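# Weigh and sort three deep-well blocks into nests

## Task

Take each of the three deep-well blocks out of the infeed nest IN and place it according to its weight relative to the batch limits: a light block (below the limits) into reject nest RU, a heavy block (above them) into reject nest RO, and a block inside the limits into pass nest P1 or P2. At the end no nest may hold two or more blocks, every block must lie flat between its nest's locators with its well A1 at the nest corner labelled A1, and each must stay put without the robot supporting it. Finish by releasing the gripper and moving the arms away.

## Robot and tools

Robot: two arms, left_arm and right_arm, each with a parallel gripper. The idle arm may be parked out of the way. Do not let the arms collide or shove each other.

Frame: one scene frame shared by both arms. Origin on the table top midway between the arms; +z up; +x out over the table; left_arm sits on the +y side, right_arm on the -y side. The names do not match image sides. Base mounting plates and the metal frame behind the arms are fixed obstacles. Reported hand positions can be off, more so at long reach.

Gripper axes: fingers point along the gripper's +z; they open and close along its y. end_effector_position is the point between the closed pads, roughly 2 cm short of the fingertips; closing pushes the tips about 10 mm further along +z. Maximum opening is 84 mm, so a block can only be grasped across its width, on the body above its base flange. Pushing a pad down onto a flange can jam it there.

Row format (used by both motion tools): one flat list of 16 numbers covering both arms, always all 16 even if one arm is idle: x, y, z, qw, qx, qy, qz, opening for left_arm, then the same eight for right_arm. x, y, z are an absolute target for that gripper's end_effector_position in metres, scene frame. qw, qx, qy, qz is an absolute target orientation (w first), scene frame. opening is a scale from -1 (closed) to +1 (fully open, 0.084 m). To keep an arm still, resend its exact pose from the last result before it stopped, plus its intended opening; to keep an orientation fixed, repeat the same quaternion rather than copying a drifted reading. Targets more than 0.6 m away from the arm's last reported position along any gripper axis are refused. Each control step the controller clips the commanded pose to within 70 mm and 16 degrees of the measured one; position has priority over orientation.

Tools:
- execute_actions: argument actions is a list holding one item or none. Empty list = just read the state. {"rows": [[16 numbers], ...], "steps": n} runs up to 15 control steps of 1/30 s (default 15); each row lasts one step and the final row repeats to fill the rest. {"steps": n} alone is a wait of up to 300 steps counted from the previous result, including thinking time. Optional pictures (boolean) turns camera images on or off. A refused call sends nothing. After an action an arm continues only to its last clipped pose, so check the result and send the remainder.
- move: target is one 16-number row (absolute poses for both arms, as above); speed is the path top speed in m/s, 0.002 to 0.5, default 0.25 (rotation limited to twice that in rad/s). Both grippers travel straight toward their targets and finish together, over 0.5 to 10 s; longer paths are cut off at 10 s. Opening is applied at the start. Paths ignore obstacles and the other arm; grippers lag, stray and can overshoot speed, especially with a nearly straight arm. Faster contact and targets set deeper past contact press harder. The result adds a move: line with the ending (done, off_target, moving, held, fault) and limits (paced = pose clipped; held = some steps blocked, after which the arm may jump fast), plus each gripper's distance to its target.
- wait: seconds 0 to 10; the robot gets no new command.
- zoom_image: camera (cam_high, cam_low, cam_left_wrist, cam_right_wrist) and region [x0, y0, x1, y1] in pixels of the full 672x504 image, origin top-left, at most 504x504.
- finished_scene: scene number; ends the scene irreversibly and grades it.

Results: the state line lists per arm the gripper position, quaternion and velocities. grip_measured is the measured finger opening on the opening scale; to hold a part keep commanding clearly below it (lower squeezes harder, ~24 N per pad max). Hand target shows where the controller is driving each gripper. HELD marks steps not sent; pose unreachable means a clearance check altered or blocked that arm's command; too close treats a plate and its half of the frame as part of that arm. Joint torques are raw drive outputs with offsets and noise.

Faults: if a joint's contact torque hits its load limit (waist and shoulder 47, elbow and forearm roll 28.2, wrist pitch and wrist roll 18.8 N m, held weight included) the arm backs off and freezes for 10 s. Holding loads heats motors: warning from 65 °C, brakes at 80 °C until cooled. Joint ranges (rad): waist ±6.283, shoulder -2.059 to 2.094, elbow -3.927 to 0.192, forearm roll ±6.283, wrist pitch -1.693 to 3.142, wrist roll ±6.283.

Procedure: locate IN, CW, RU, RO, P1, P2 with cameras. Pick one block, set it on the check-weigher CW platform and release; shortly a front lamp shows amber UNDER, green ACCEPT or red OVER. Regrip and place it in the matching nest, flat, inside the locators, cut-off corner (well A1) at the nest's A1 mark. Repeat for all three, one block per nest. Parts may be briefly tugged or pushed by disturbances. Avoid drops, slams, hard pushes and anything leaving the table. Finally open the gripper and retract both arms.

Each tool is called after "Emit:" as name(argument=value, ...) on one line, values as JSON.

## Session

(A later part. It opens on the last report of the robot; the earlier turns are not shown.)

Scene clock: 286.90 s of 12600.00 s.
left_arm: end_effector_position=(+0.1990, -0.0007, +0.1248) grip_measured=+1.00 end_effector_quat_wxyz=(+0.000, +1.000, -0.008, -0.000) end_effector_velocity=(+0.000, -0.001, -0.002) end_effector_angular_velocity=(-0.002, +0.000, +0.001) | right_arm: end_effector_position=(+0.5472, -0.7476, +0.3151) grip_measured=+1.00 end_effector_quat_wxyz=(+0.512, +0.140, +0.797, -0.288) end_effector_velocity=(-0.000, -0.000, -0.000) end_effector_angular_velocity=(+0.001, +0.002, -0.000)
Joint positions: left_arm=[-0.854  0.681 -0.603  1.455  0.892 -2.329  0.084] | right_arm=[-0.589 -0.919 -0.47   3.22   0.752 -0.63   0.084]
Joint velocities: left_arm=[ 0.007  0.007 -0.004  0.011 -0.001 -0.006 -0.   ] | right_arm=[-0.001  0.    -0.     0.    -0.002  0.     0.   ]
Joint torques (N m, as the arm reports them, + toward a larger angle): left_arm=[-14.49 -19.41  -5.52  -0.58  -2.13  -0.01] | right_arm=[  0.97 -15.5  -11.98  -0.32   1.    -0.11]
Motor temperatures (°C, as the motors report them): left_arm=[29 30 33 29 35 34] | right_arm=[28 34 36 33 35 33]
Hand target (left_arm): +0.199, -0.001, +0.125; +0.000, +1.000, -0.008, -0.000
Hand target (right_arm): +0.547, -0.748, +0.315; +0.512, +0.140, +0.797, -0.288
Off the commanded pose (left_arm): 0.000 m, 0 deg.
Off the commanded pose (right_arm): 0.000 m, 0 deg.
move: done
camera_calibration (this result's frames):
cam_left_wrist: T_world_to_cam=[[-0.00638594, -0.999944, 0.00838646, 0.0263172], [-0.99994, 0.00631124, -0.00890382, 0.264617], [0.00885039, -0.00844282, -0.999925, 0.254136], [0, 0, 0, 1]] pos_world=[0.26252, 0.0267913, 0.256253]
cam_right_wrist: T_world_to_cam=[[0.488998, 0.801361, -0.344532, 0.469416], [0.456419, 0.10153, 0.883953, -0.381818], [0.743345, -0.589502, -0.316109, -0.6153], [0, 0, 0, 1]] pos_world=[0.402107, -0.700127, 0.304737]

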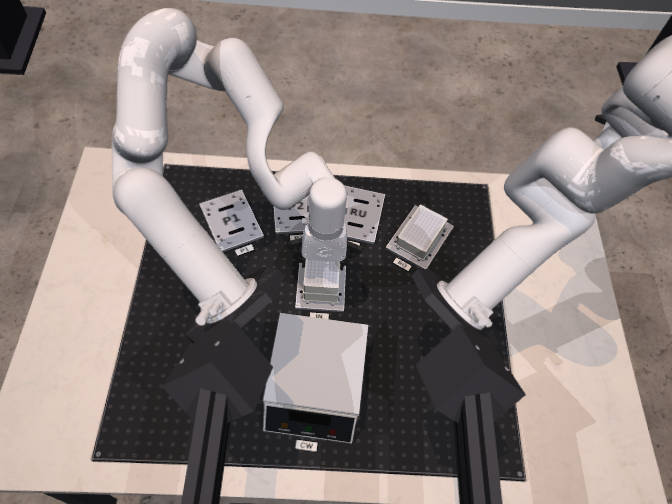

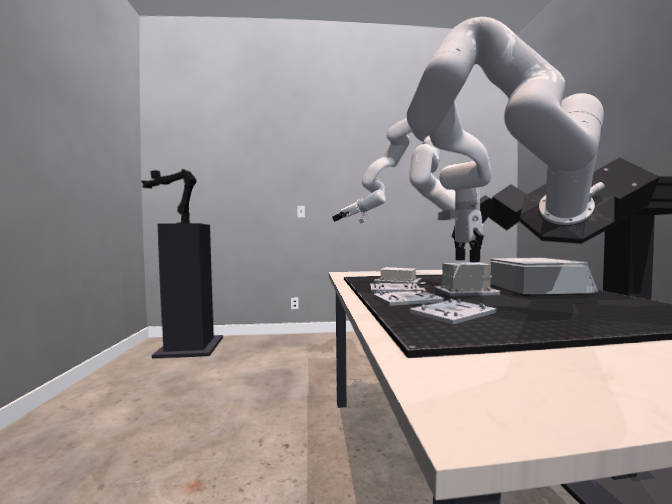

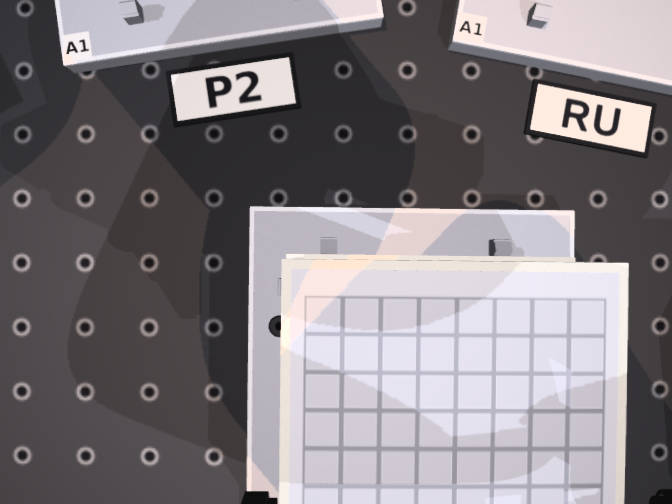

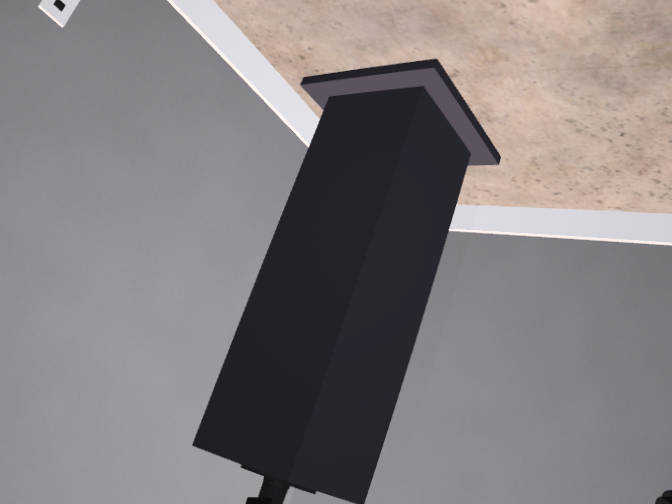

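Emit:
move(target=[0.199,0.0002,0.1245,0,1,-0.008,0,1,0.5472,-0.7476,0.3151,0.512,0.140,0.797,-0.288,1], speed=0.01)

Emit:
move(target=[0.199,0.0002,0.0955,0,1,-0.008,0,1,0.5472,-0.7476,0.3151,0.512,0.140,0.797,-0.288,1], speed=0.015)

Emit:
move(target=[0.199,0.0002,0.0955,0,1,-0.008,0,-0.5,0.5472,-0.7476,0.3151,0.512,0.140,0.797,-0.288,1])

Emit:
move(target=[0.199,0.0002,0.18,0,1,-0.008,0,-0.5,0.5472,-0.7476,0.3151,0.512,0.140,0.797,-0.288,1], speed=0.08)

Emit:
move(target=[-0.03,0.0,0.18,0,1,-0.008,0,-0.5,0.5472,-0.7476,0.3151,0.512,0.140,0.797,-0.288,1], speed=0.15)

Emit:
move(target=[-0.03,0.0,0.1435,0,1,-0.008,0,-0.5,0.5472,-0.7476,0.3151,0.512,0.140,0.797,-0.288,1], speed=0.02)

Emit:
move(target=[-0.03,0.0,0.1435,0,1,-0.008,0,1,0.5472,-0.7476,0.3151,0.512,0.140,0.797,-0.288,1])

Emit:
wait(seconds=2)

Scene clock: 314.60 s of 12600.00 s.
left_arm: end_effector_position=(+0.1990, +0.0002, +0.1245) grip_measured=+1.00 end_effector_quat_wxyz=(+0.000, +1.000, -0.008, -0.000) end_effector_velocity=(+0.000, +0.000, +0.000) end_effector_angular_velocity=(-0.001, -0.001, -0.001) | right_arm: end_effector_position=(+0.5472, -0.7476, +0.3151) grip_measured=+1.00 end_effector_quat_wxyz=(+0.512, +0.140, +0.797, -0.288) end_effector_velocity=(+0.000, +0.000, +0.000) end_effector_angular_velocity=(+0.000, -0.000, -0.000)
Joint positions: left_arm=[-0.852  0.68  -0.601  1.458  0.892 -2.33   0.084] | right_arm=[-0.589 -0.919 -0.47   3.22   0.752 -0.63   0.084]
Joint velocities: left_arm=[-0.001 -0.001  0.001  0.001  0.    -0.    -0.   ] | right_arm=[ 0.001 -0.     0.001  0.001  0.001 -0.001  0.   ]
Joint torques (N m, as the arm reports them, + toward a larger angle): left_arm=[-14.51 -18.9   -5.45  -0.56  -2.17   0.19] | right_arm=[  1.42 -15.95 -12.36  -0.26   0.87  -0.18]
Motor temperatures (°C, as the motors report them): left_arm=[29 30 33 29 35 34] | right_arm=[28 34 36 33 35 33]
Hand target (left_arm): +0.199, +0.000, +0.125; +0.000, +1.000, -0.008, -0.000
Hand target (right_arm): +0.547, -0.748, +0.315; +0.512, +0.140, +0.797, -0.288
Off the commanded pose (left_arm): 0.000 m, 0 deg.
Off the commanded pose (right_arm): 0.000 m, 0 deg.
After step 90, 24.00 s passed at rest.
move: done
camera_calibration (this result's frames):
cam_left_wrist: T_world_to_cam=[[-0.00636949, -0.999946, 0.00817617, 0.027163], [-0.999939, 0.00629535, -0.00906262, 0.264626], [0.00901066, -0.00823339, -0.999926, 0.253789], [0, 0, 0, 1]] pos_world=[0.262496, 0.0275852, 0.255946]
cam_right_wrist: T_world_to_cam=[[0.488998, 0.801361, -0.344532, 0.469416], [0.456419, 0.10153, 0.883953, -0.381819], [0.743345, -0.589502, -0.316109, -0.6153], [0, 0, 0, 1]] pos_world=[0.402107, -0.700127, 0.304737]

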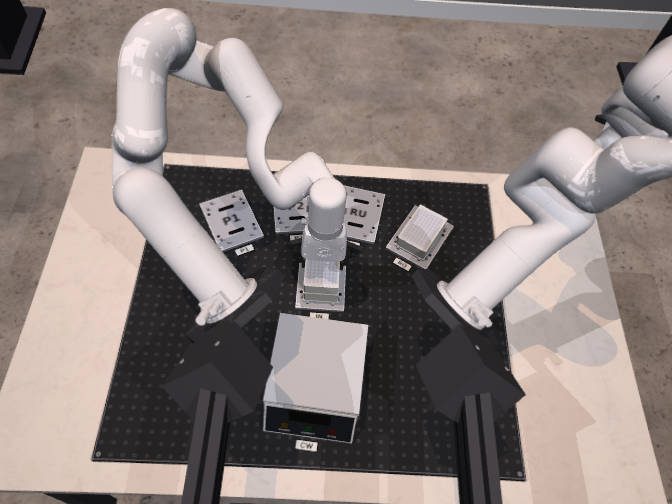

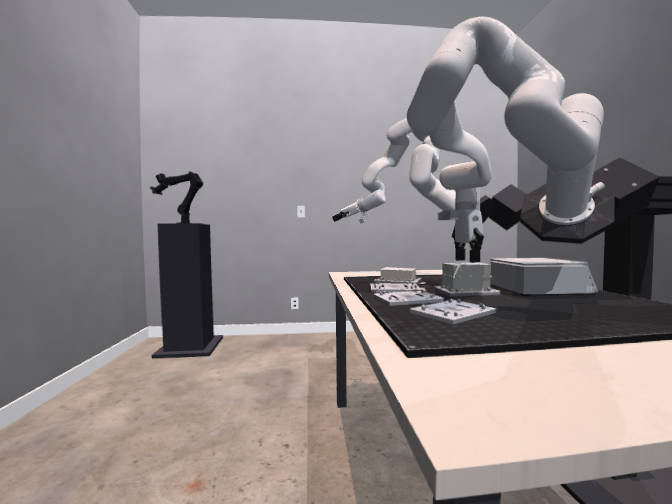

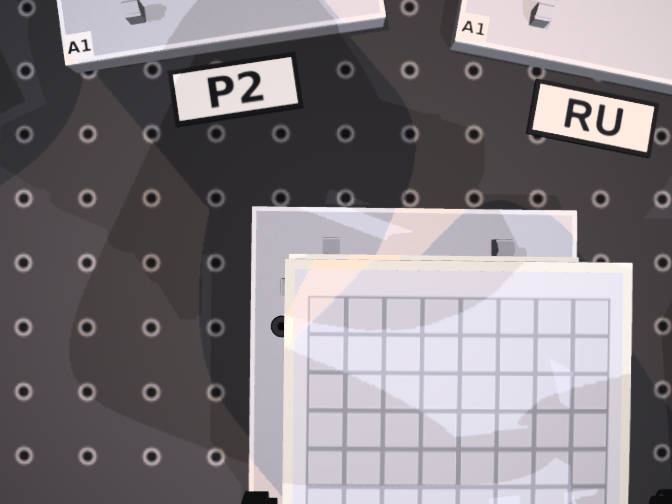

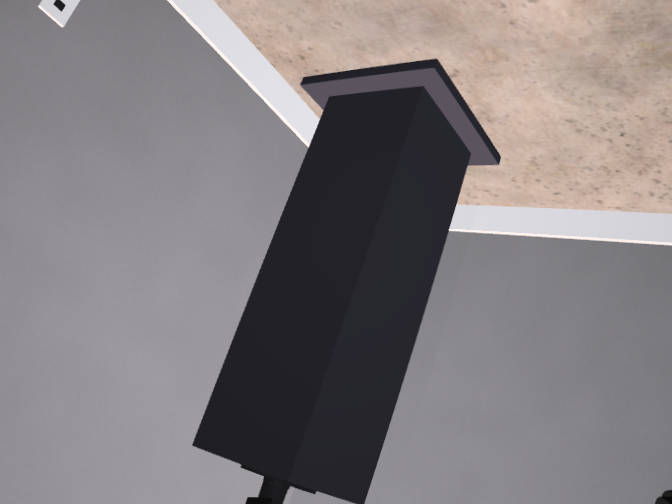

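Scene clock: 316.83 s of 12600.00 s.
left_arm: end_effector_position=(+0.1990, +0.0001, +0.0958) grip_measured=+1.00 end_effector_quat_wxyz=(+0.000, +1.000, -0.008, -0.000) end_effector_velocity=(+0.000, -0.000, -0.002) end_effector_angular_velocity=(-0.000, -0.000, +0.001) | right_arm: end_effector_position=(+0.5472, -0.7476, +0.3151) grip_measured=+1.00 end_effector_quat_wxyz=(+0.512, +0.140, +0.797, -0.288) end_effector_velocity=(-0.000, -0.000, -0.000) end_effector_angular_velocity=(+0.000, -0.000, -0.002)
Joint positions: left_arm=[-0.768  0.753 -0.638  1.57   0.898 -2.377  0.084] | right_arm=[-0.589 -0.919 -0.47   3.22   0.752 -0.63   0.084]
Joint velocities: left_arm=[ 0.007  0.006 -0.003  0.009  0.001 -0.004 -0.   ] | right_arm=[-0.001  0.     0.     0.001  0.001  0.001  0.   ]
Joint torques (N m, as the arm reports them, + toward a larger angle): left_arm=[-14.85 -19.26  -3.74  -0.43  -2.03   0.15] | right_arm=[  2.15 -15.19 -11.95  -0.85   0.81  -0.38]
Motor temperatures (°C, as the motors report them): left_arm=[29 30 33 29 35 34] | right_arm=[28 34 36 33 35 33]
Hand target (left_arm): +0.199, +0.000, +0.096; +0.000, +1.000, -0.008, -0.000
Hand target (right_arm): +0.547, -0.748, +0.315; +0.512, +0.140, +0.797, -0.288
Off the commanded pose (left_arm): 0.000 m, 0 deg.
Off the commanded pose (right_arm): 0.000 m, 0 deg.
move: done
camera_calibration (this result's frames):
cam_left_wrist: T_world_to_cam=[[-0.00638288, -0.999945, 0.00834351, 0.0273617], [-0.999941, 0.00630868, -0.00888941, 0.264328], [0.00883628, -0.00839975, -0.999926, 0.225113], [0, 0, 0, 1]] pos_world=[0.262498, 0.0275836, 0.227217]
cam_right_wrist: T_world_to_cam=[[0.488998, 0.801361, -0.344532, 0.469416], [0.456419, 0.10153, 0.883953, -0.381818], [0.743345, -0.589502, -0.316109, -0.6153], [0, 0, 0, 1]] pos_world=[0.402107, -0.700127, 0.304737]

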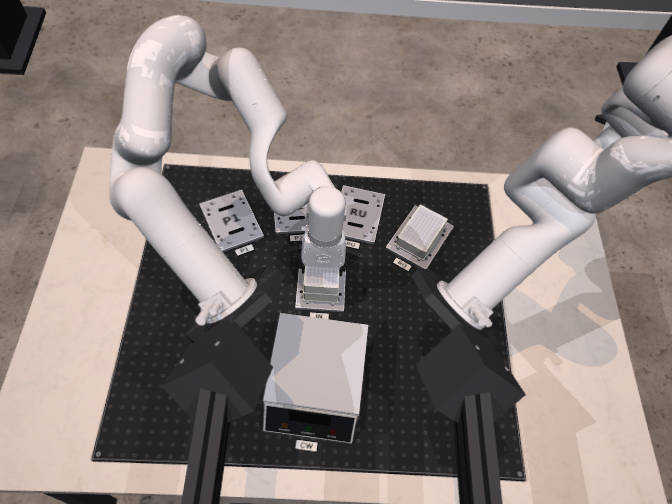

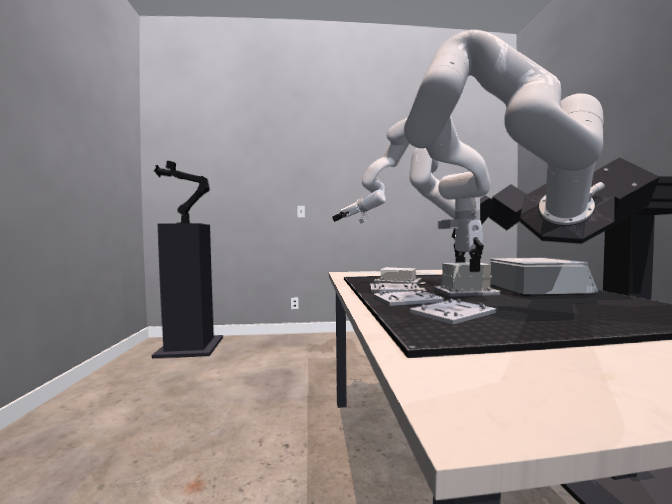

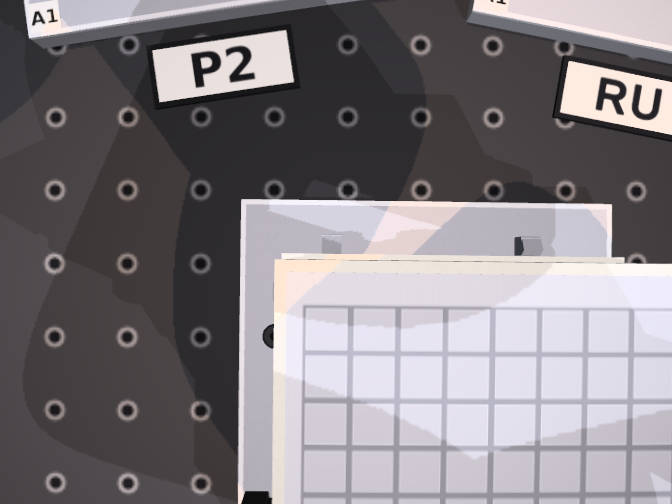

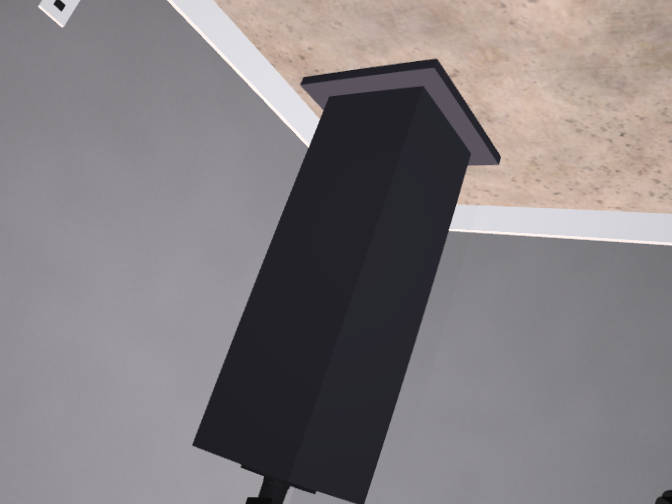

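Scene clock: 317.53 s of 12600.00 s.
left_arm: end_effector_position=(+0.1990, +0.0001, +0.0957) grip_measured=+0.96 end_effector_quat_wxyz=(+0.000, +1.000, -0.008, +0.000) end_effector_velocity=(+0.000, -0.000, -0.000) end_effector_angular_velocity=(-0.000, -0.000, +0.000) | right_arm: end_effector_position=(+0.5472, -0.7476, +0.3151) grip_measured=+1.00 end_effector_quat_wxyz=(+0.512, +0.140, +0.797, -0.288) end_effector_velocity=(-0.000, -0.001, -0.000) end_effector_angular_velocity=(-0.001, +0.000, -0.002)
Joint positions: left_arm=[-0.768  0.753 -0.638  1.571  0.898 -2.377  0.083] | right_arm=[-0.589 -0.919 -0.47   3.22   0.752 -0.63   0.084]
Joint velocities: left_arm=[ 0.001  0.    -0.     0.001  0.    -0.     0.   ] | right_arm=[-0.001  0.    -0.     0.002  0.001 -0.001  0.   ]
Joint torques (N m, as the arm reports them, + toward a larger angle): left_arm=[-12.96 -16.56  -3.97  -0.34  -1.26   0.  ] | right_arm=[  2.06 -15.42 -12.29  -0.31   0.76  -0.23]
Motor temperatures (°C, as the motors report them): left_arm=[29 30 33 29 35 34] | right_arm=[28 34 36 33 35 33]
Hand target (left_arm): +0.199, +0.000, +0.096; +0.000, +1.000, -0.008, -0.000
Hand target (right_arm): +0.547, -0.748, +0.315; +0.512, +0.140, +0.797, -0.288
Off the commanded pose (left_arm): 0.000 m, 0 deg.
Off the commanded pose (right_arm): 0.000 m, 0 deg.
move: done
camera_calibration (this result's frames):
cam_left_wrist: T_world_to_cam=[[-0.00641045, -0.999942, 0.00869194, 0.0272674], [-0.999938, 0.00633121, -0.00911385, 0.264376], [0.00905829, -0.00874983, -0.999921, 0.224974], [0, 0, 0, 1]] pos_world=[0.262497, 0.0275605, 0.227129]
cam_right_wrist: T_world_to_cam=[[0.488998, 0.801361, -0.344532, 0.469416], [0.456419, 0.101529, 0.883953, -0.381819], [0.743345, -0.589502, -0.316109, -0.6153], [0, 0, 0, 1]] pos_world=[0.402107, -0.700127, 0.304737]

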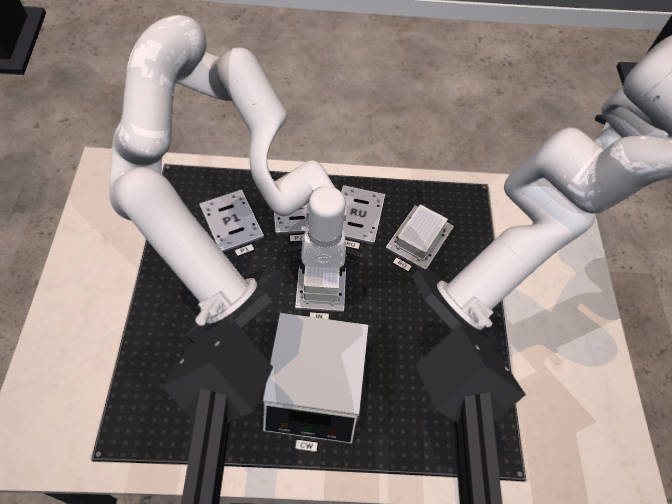

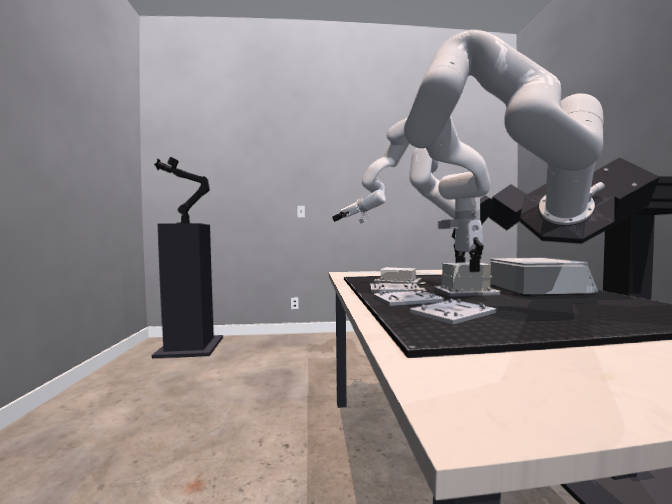

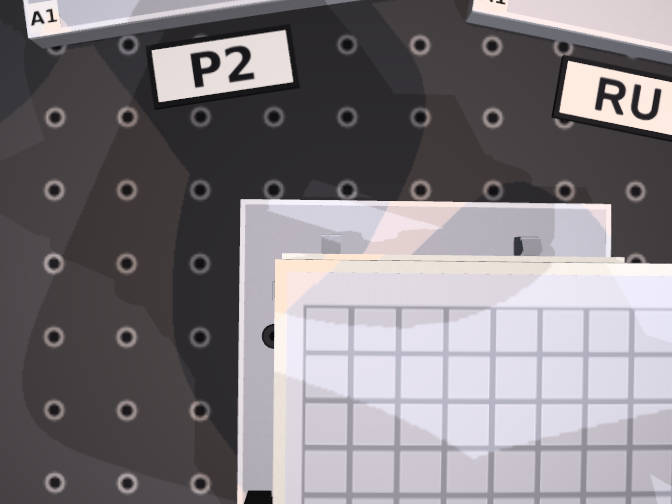

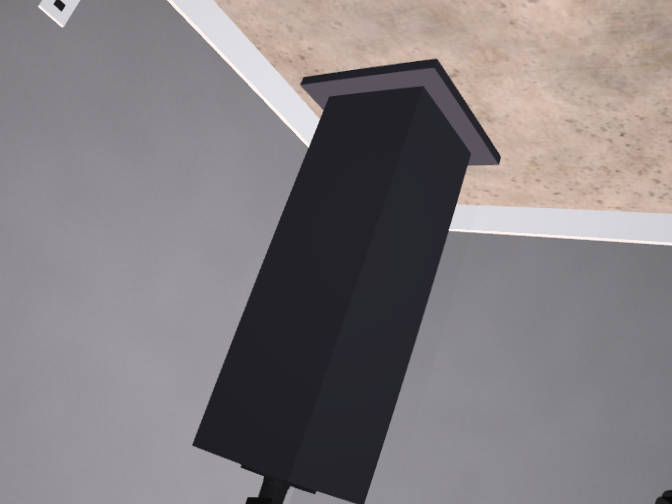

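Scene clock: 319.10 s of 12600.00 s.
left_arm: end_effector_position=(+0.1990, +0.0005, +0.1795) grip_measured=+0.96 end_effector_quat_wxyz=(-0.000, +1.000, -0.008, +0.000) end_effector_velocity=(+0.000, +0.000, +0.002) end_effector_angular_velocity=(+0.001, +0.002, +0.001) | right_arm: end_effector_position=(+0.5472, -0.7476, +0.3151) grip_measured=+1.00 end_effector_quat_wxyz=(+0.512, +0.140, +0.797, -0.288) end_effector_velocity=(-0.000, -0.000, +0.000) end_effector_angular_velocity=(-0.001, -0.000, -0.001)
Joint positions: left_arm=[-1.013  0.542 -0.551  1.227  0.907 -2.219  0.083] | right_arm=[-0.589 -0.919 -0.47   3.22   0.752 -0.63   0.084]
Joint velocities: left_arm=[-0.005 -0.006  0.001 -0.012  0.002  0.007 -0.   ] | right_arm=[-0.    -0.    -0.     0.001  0.    -0.001  0.   ]
Joint torques (N m, as the arm reports them, + toward a larger angle): left_arm=[-13.95 -18.52  -9.37  -0.17  -2.27   0.05] | right_arm=[  1.93 -15.67 -12.13  -0.1    0.88  -0.25]
Motor temperatures (°C, as the motors report them): left_arm=[29 30 33 29 35 34] | right_arm=[28 34 36 33 35 33]
Hand target (left_arm): +0.199, +0.000, +0.180; -0.000, +1.000, -0.008, +0.000
Hand target (right_arm): +0.547, -0.748, +0.315; +0.512, +0.140, +0.797, -0.288
Off the commanded pose (left_arm): 0.001 m, 0 deg.
Off the commanded pose (right_arm): 0.000 m, 0 deg.
move: done
camera_calibration (this result's frames):
cam_left_wrist: T_world_to_cam=[[-0.00633121, -0.999952, 0.00749801, 0.0271297], [-0.999936, 0.00626028, -0.00944646, 0.265156], [0.00939907, -0.00755733, -0.999927, 0.308735], [0, 0, 0, 1]] pos_world=[0.262409, 0.0278017, 0.311014]
cam_right_wrist: T_world_to_cam=[[0.488998, 0.801361, -0.344532, 0.469416], [0.456419, 0.10153, 0.883953, -0.381818], [0.743345, -0.589502, -0.316109, -0.6153], [0, 0, 0, 1]] pos_world=[0.402107, -0.700127, 0.304737]

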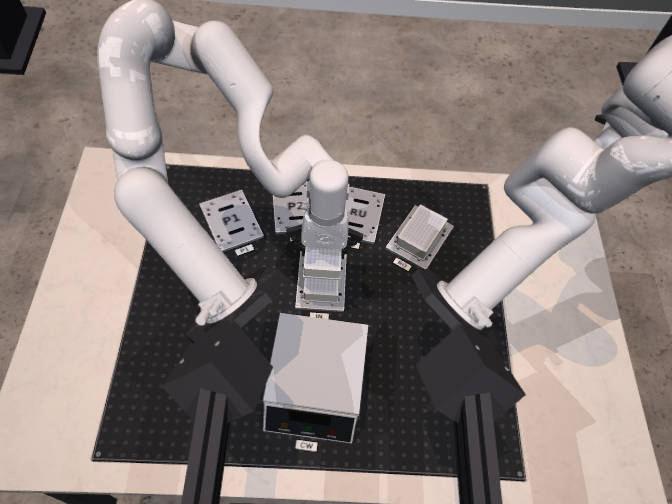

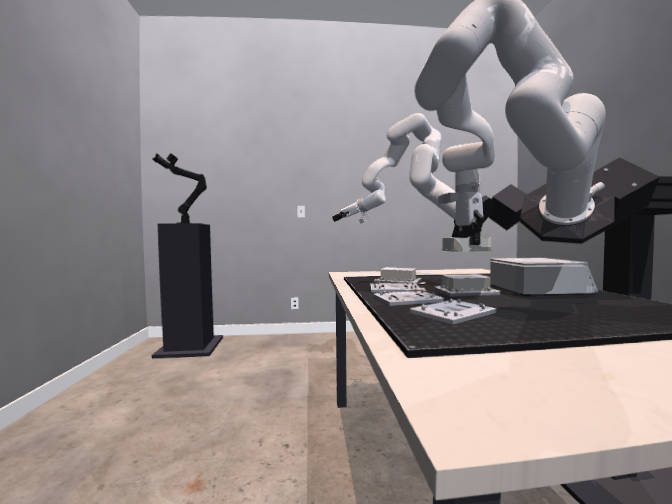

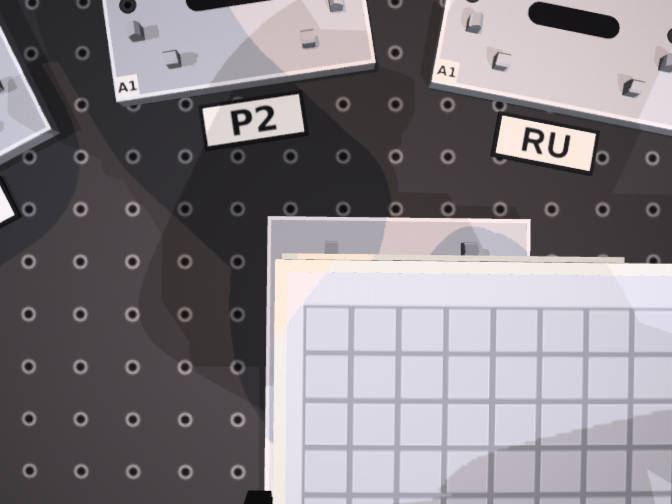

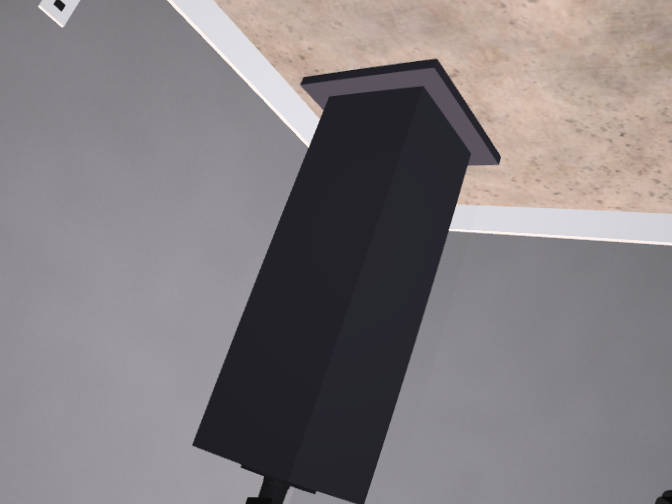

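Scene clock: 321.27 s of 12600.00 s.
left_arm: end_effector_position=(-0.0292, +0.0007, +0.1793) grip_measured=+0.96 end_effector_quat_wxyz=(+0.000, +1.000, -0.008, +0.000) end_effector_velocity=(-0.002, +0.000, +0.001) end_effector_angular_velocity=(+0.006, -0.002, -0.001) | right_arm: end_effector_position=(+0.5472, -0.7476, +0.3151) grip_measured=+1.00 end_effector_quat_wxyz=(+0.512, +0.140, +0.797, -0.288) end_effector_velocity=(+0.000, +0.001, -0.000) end_effector_angular_velocity=(+0.000, +0.000, +0.002)
Joint positions: left_arm=[-1.713  1.014 -0.621  0.801  0.59  -2.588  0.083] | right_arm=[-0.589 -0.919 -0.47   3.22   0.752 -0.63   0.084]
Joint velocities: left_arm=[-0.015  0.004 -0.005 -0.028  0.001  0.016  0.   ] | right_arm=[ 0.001  0.     0.    -0.001 -0.001 -0.001 -0.   ]
Joint torques (N m, as the arm reports them, + toward a larger angle): left_arm=[ -7.46 -27.02 -13.49  -0.46  -2.21  -0.12] | right_arm=[  2.3  -15.71 -11.89  -0.79   0.88  -0.29]
Motor temperatures (°C, as the motors report them): left_arm=[29 30 33 29 35 34] | right_arm=[28 34 36 33 35 33]
Hand target (left_arm): -0.029, +0.001, +0.179; -0.000, +1.000, -0.008, +0.000
Hand target (right_arm): +0.547, -0.748, +0.315; +0.512, +0.140, +0.797, -0.288
Off the commanded pose (left_arm): 0.001 m, 0 deg.
Off the commanded pose (right_arm): 0.000 m, 0 deg.
move: done
camera_calibration (this result's frames):
cam_left_wrist: T_world_to_cam=[[-0.00581837, -0.999947, 0.00849652, 0.0257915], [-0.999942, 0.00574098, -0.00910397, 0.0369068], [0.00905471, -0.008549, -0.999922, 0.310655], [0, 0, 0, 1]] pos_world=[0.0342418, 0.0282341, 0.310748]
cam_right_wrist: T_world_to_cam=[[0.488998, 0.801361, -0.344532, 0.469416], [0.456419, 0.10153, 0.883953, -0.381818], [0.743346, -0.589502, -0.316109, -0.6153], [0, 0, 0, 1]] pos_world=[0.402107, -0.700127, 0.304737]

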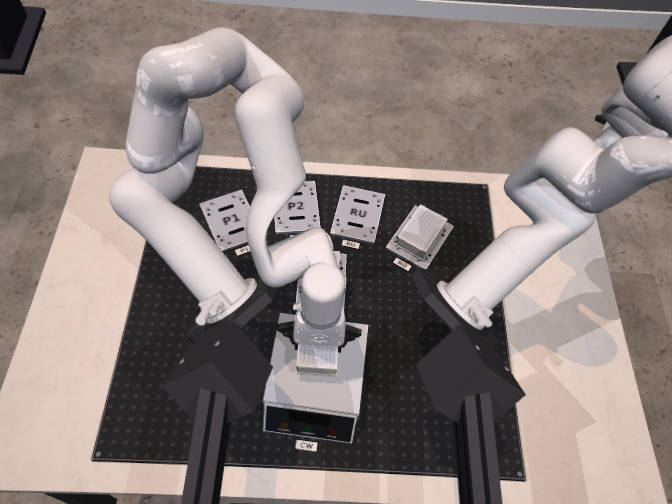

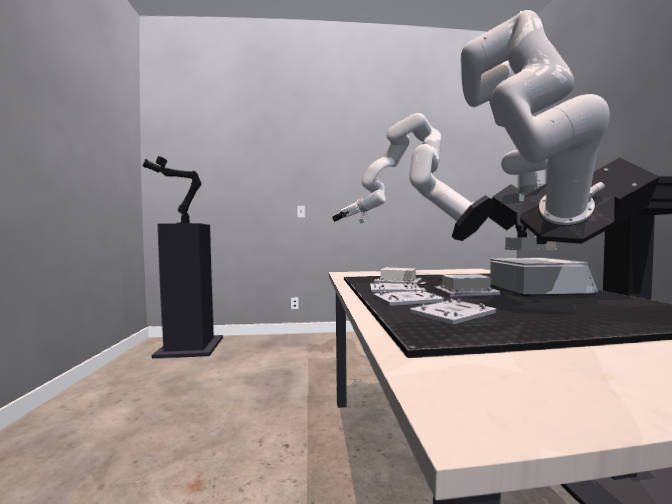

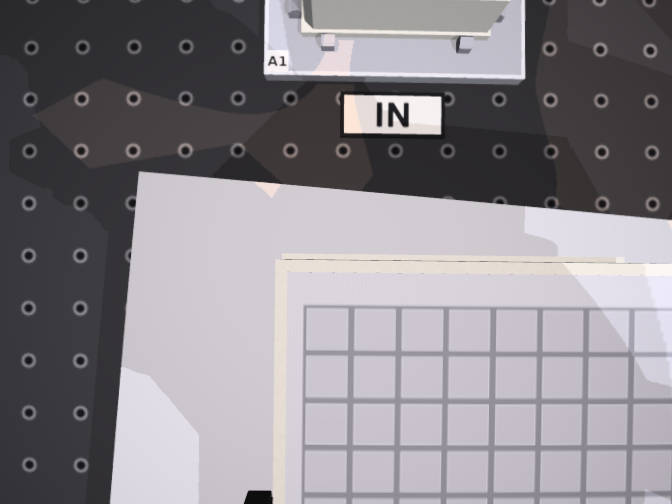

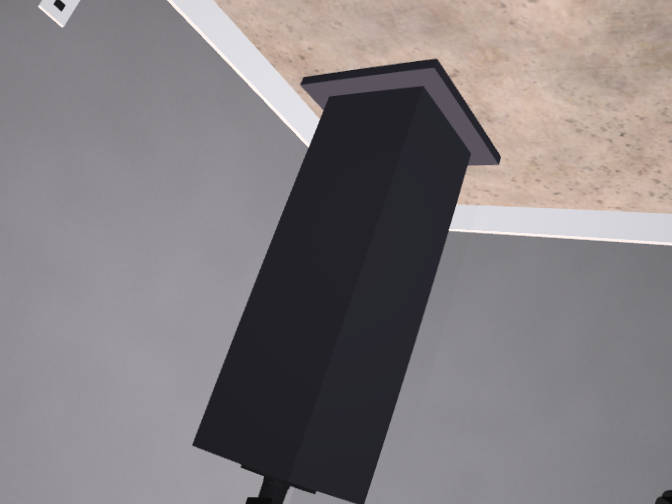

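Scene clock: 323.37 s of 12600.00 s.
left_arm: end_effector_position=(-0.0300, -0.0000, +0.1438) grip_measured=+0.96 end_effector_quat_wxyz=(+0.000, +1.000, -0.008, -0.000) end_effector_velocity=(+0.000, -0.001, -0.002) end_effector_angular_velocity=(-0.002, +0.000, +0.000) | right_arm: end_effector_position=(+0.5472, -0.7476, +0.3151) grip_measured=+1.00 end_effector_quat_wxyz=(+0.512, +0.140, +0.797, -0.288) end_effector_velocity=(+0.000, +0.000, +0.000) end_effector_angular_velocity=(-0.000, -0.001, +0.000)
Joint positions: left_arm=[-1.605  1.13  -0.665  1.026  0.582 -2.74   0.083] | right_arm=[-0.589 -0.919 -0.47   3.22   0.752 -0.63   0.084]
Joint velocities: left_arm=[ 0.008  0.007 -0.003  0.018  0.    -0.012  0.   ] | right_arm=[ 0.    -0.     0.    -0.     0.001 -0.     0.   ]
Joint torques (N m, as the arm reports them, + toward a larger angle): left_arm=[ -8.75 -27.99 -11.26  -0.68  -2.21   0.08] | right_arm=[  2.38 -14.85 -12.18  -0.43   0.93  -0.14]
Motor temperatures (°C, as the motors report them): left_arm=[29 30 33 29 35 34] | right_arm=[28 34 36 33 35 33]
Hand target (left_arm): -0.030, -0.000, +0.144; +0.000, +1.000, -0.008, -0.000
Hand target (right_arm): +0.547, -0.748, +0.315; +0.512, +0.140, +0.797, -0.288
Off the commanded pose (left_arm): 0.000 m, 0 deg.
Off the commanded pose (right_arm): 0.000 m, 0 deg.
move: done
camera_calibration (this result's frames):
cam_left_wrist: T_world_to_cam=[[-0.00653981, -0.999945, 0.00823392, 0.0253767], [-0.99994, 0.00646737, -0.0087935, 0.0357306], [0.00873976, -0.00829094, -0.999927, 0.275162], [0, 0, 0, 1]] pos_world=[0.0334896, 0.0274256, 0.275248]
cam_right_wrist: T_world_to_cam=[[0.488998, 0.801361, -0.344532, 0.469416], [0.456419, 0.10153, 0.883953, -0.381818], [0.743346, -0.589502, -0.316109, -0.6153], [0, 0, 0, 1]] pos_world=[0.402107, -0.700127, 0.304737]

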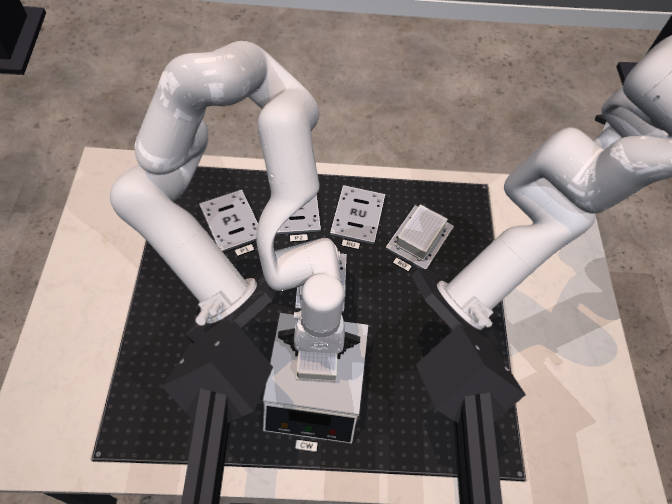

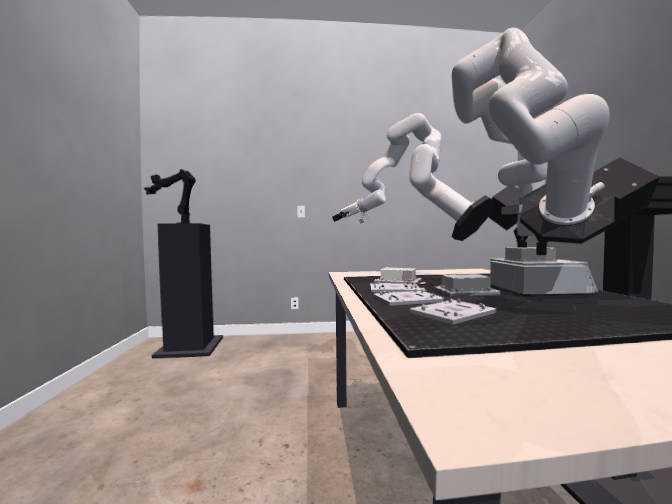

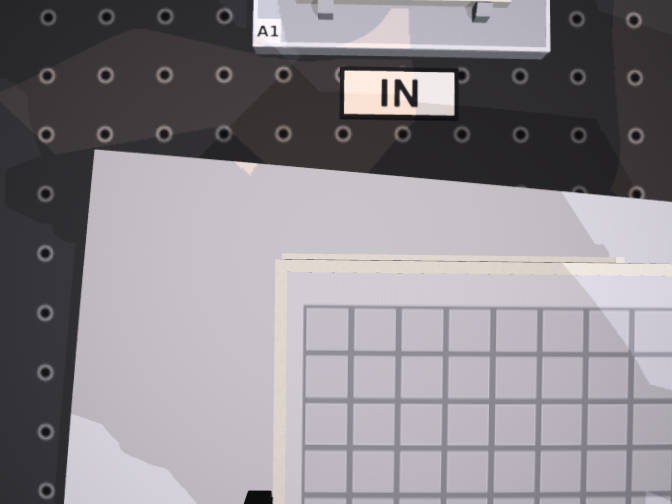

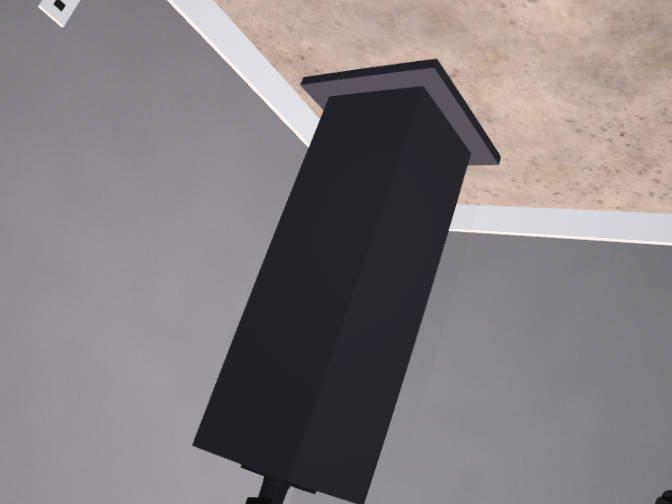

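Scene clock: 324.07 s of 12600.00 s.
left_arm: end_effector_position=(-0.0300, -0.0001, +0.1436) grip_measured=+1.00 end_effector_quat_wxyz=(+0.000, +1.000, -0.008, -0.000) end_effector_velocity=(+0.000, +0.000, -0.000) end_effector_angular_velocity=(+0.000, -0.003, -0.001) | right_arm: end_effector_position=(+0.5472, -0.7476, +0.3151) grip_measured=+1.00 end_effector_quat_wxyz=(+0.512, +0.140, +0.797, -0.288) end_effector_velocity=(+0.000, +0.000, -0.000) end_effector_angular_velocity=(+0.001, +0.000, +0.000)
Joint positions: left_arm=[-1.604  1.131 -0.666  1.028  0.583 -2.741  0.084] | right_arm=[-0.589 -0.919 -0.47   3.22   0.752 -0.63   0.084]
Joint velocities: left_arm=[-0.001  0.001 -0.     0.001  0.002 -0.001  0.   ] | right_arm=[ 0.     0.    -0.     0.    -0.001 -0.     0.   ]
Joint torques (N m, as the arm reports them, + toward a larger angle): left_arm=[ -8.42 -27.06 -10.84  -0.7   -2.1    0.05] | right_arm=[  1.68 -15.57 -11.74  -0.5    0.96  -0.2 ]
Motor temperatures (°C, as the motors report them): left_arm=[29 30 33 29 35 34] | right_arm=[28 34 36 33 35 33]
Hand target (left_arm): -0.030, -0.000, +0.144; +0.000, +1.000, -0.008, -0.000
Hand target (right_arm): +0.547, -0.748, +0.315; +0.512, +0.140, +0.797, -0.288
Off the commanded pose (left_arm): 0.000 m, 0 deg.
Off the commanded pose (right_arm): 0.000 m, 0 deg.
move: done
camera_calibration (this result's frames):
cam_left_wrist: T_world_to_cam=[[-0.00632993, -0.999946, 0.00829772, 0.0253226], [-0.99994, 0.00625507, -0.00901605, 0.0358013], [0.00896366, -0.00835429, -0.999925, 0.274897], [0, 0, 0, 1]] pos_world=[0.0334954, 0.0273939, 0.274989]
cam_right_wrist: T_world_to_cam=[[0.488998, 0.801361, -0.344532, 0.469416], [0.456419, 0.10153, 0.883953, -0.381818], [0.743346, -0.589502, -0.316109, -0.6153], [0, 0, 0, 1]] pos_world=[0.402107, -0.700127, 0.304737]

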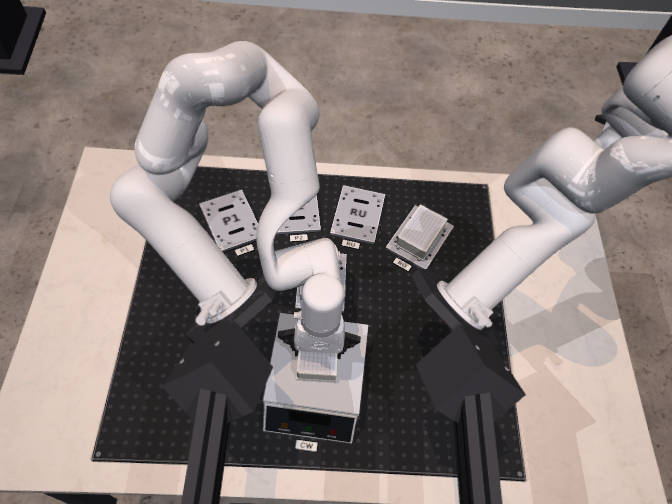

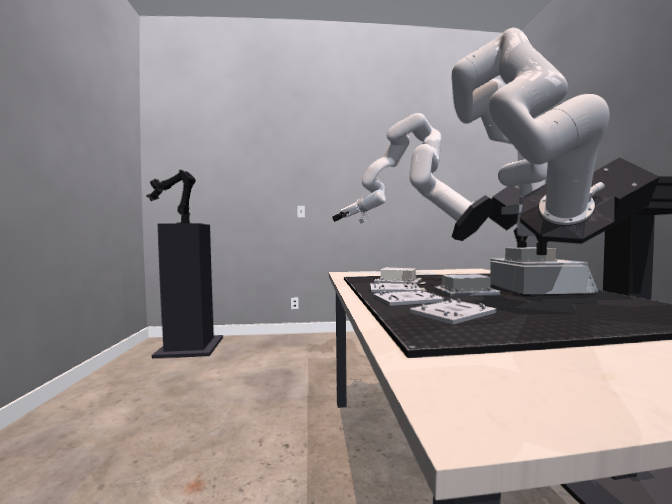

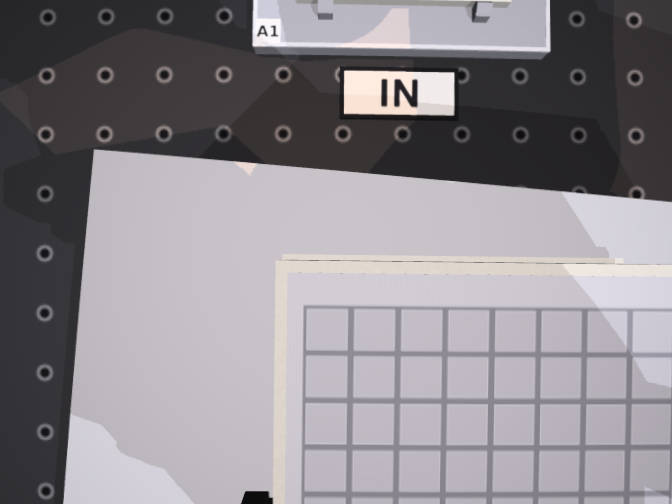

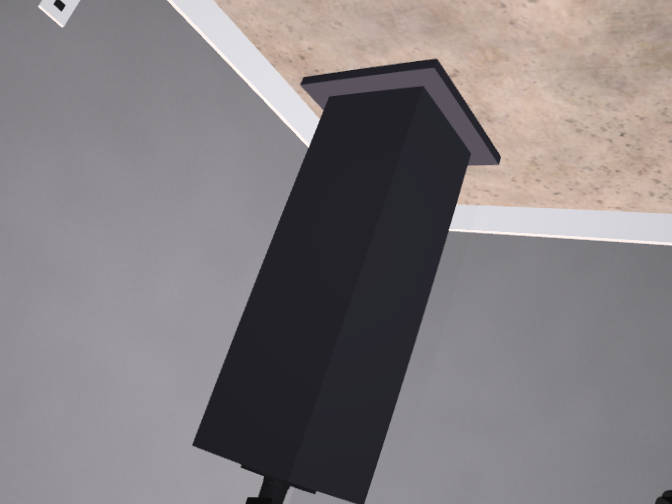

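Scene clock: 326.07 s of 12600.00 s.
left_arm: end_effector_position=(-0.0300, -0.0000, +0.1435) grip_measured=+1.00 end_effector_quat_wxyz=(+0.000, +1.000, -0.008, -0.000) end_effector_velocity=(+0.000, +0.000, -0.000) end_effector_angular_velocity=(+0.001, -0.001, +0.000) | right_arm: end_effector_position=(+0.5472, -0.7476, +0.3151) grip_measured=+1.00 end_effector_quat_wxyz=(+0.512, +0.140, +0.797, -0.288) end_effector_velocity=(+0.000, +0.000, +0.000) end_effector_angular_velocity=(+0.001, -0.002, -0.000)
Joint positions: left_arm=[-1.604  1.131 -0.666  1.028  0.583 -2.741  0.084] | right_arm=[-0.589 -0.919 -0.47   3.22   0.752 -0.63   0.084]
Joint velocities: left_arm=[ 0.     0.    -0.    -0.001  0.001  0.001 -0.   ] | right_arm=[ 0.001 -0.    -0.     0.001  0.     0.001 -0.   ]
Joint torques (N m, as the arm reports them, + toward a larger angle): left_arm=[ -8.41 -27.11 -10.97  -0.43  -2.13   0.02] | right_arm=[  1.58 -15.69 -12.16  -0.41   0.63  -0.26]
Motor temperatures (°C, as the motors report them): left_arm=[29 30 33 29 35 34] | right_arm=[28 34 36 33 35 33]
Hand target (left_arm): -0.030, -0.000, +0.144; +0.000, +1.000, -0.008, -0.000
Hand target (right_arm): +0.547, -0.748, +0.315; +0.512, +0.140, +0.797, -0.288
Off the commanded pose (left_arm): 0.000 m, 0 deg.
Off the commanded pose (right_arm): 0.000 m, 0 deg.
Steps of this call (steps 1 to 60: nothing new was sent). Readings (end_effector_position):
1: left_arm (-0.0300, -0.0000, +0.1435) | right_arm (+0.5472, -0.7476, +0.3151)
2: left_arm (-0.0300, -0.0000, +0.1435) | right_arm (+0.5472, -0.7476, +0.3151)
4: left_arm (-0.0300, -0.0000, +0.1435) | right_arm (+0.5472, -0.7476, +0.3151)
8: left_arm (-0.0300, -0.0000, +0.1435) | right_arm (+0.5472, -0.7476, +0.3151)
60: the state above
camera_calibration (this result's frames):
cam_left_wrist: T_world_to_cam=[[-0.0063693, -0.999946, 0.00816984, 0.0253971], [-0.999939, 0.0062951, -0.00907592, 0.0358149], [0.009024, -0.00822715, -0.999925, 0.274849], [0, 0, 0, 1]] pos_world=[0.0334943, 0.0274315, 0.274946]
cam_right_wrist: T_world_to_cam=[[0.488998, 0.801361, -0.344532, 0.469416], [0.456419, 0.10153, 0.883953, -0.381818], [0.743345, -0.589502, -0.316109, -0.615301], [0, 0, 0, 1]] pos_world=[0.402107, -0.700127, 0.304737]

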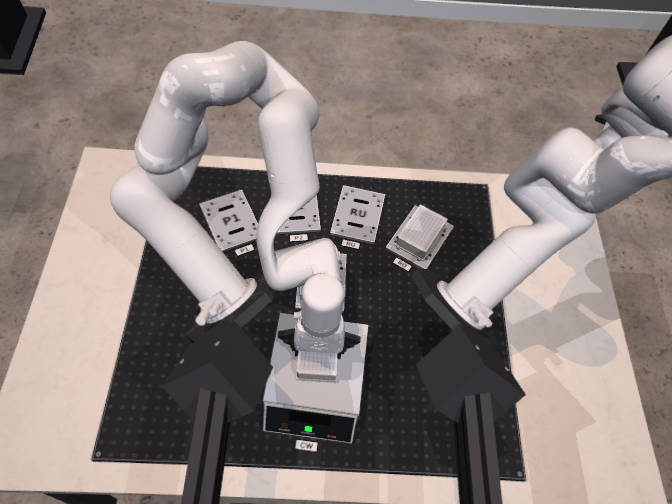

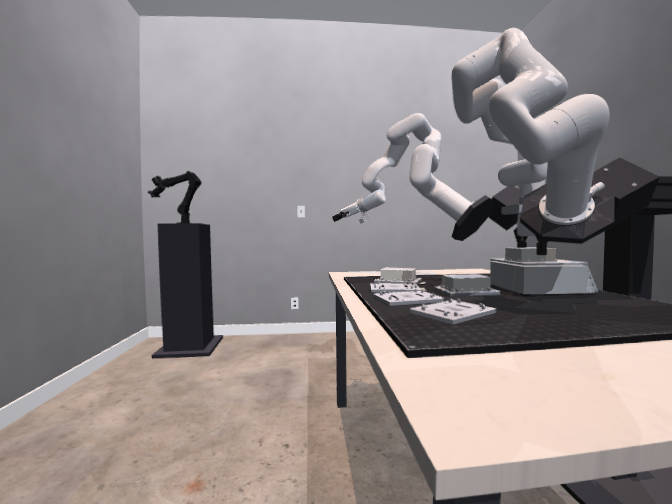

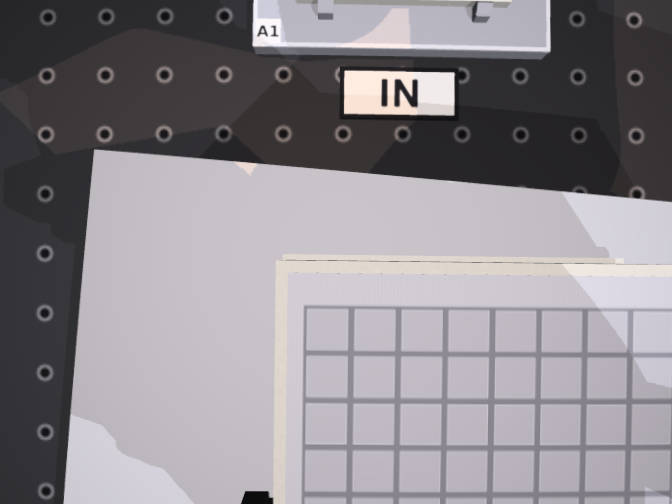

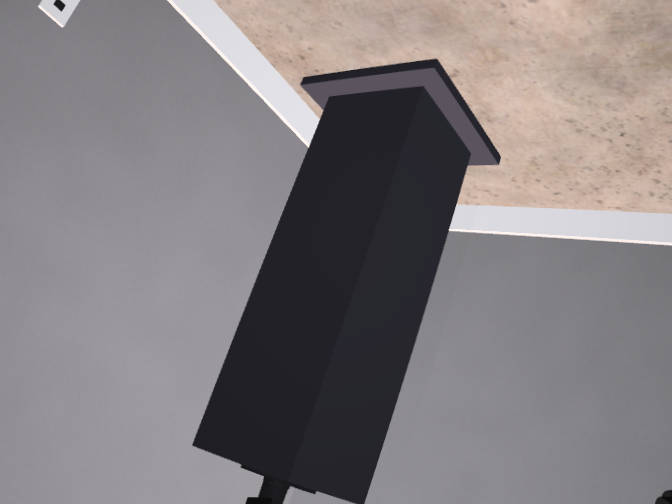

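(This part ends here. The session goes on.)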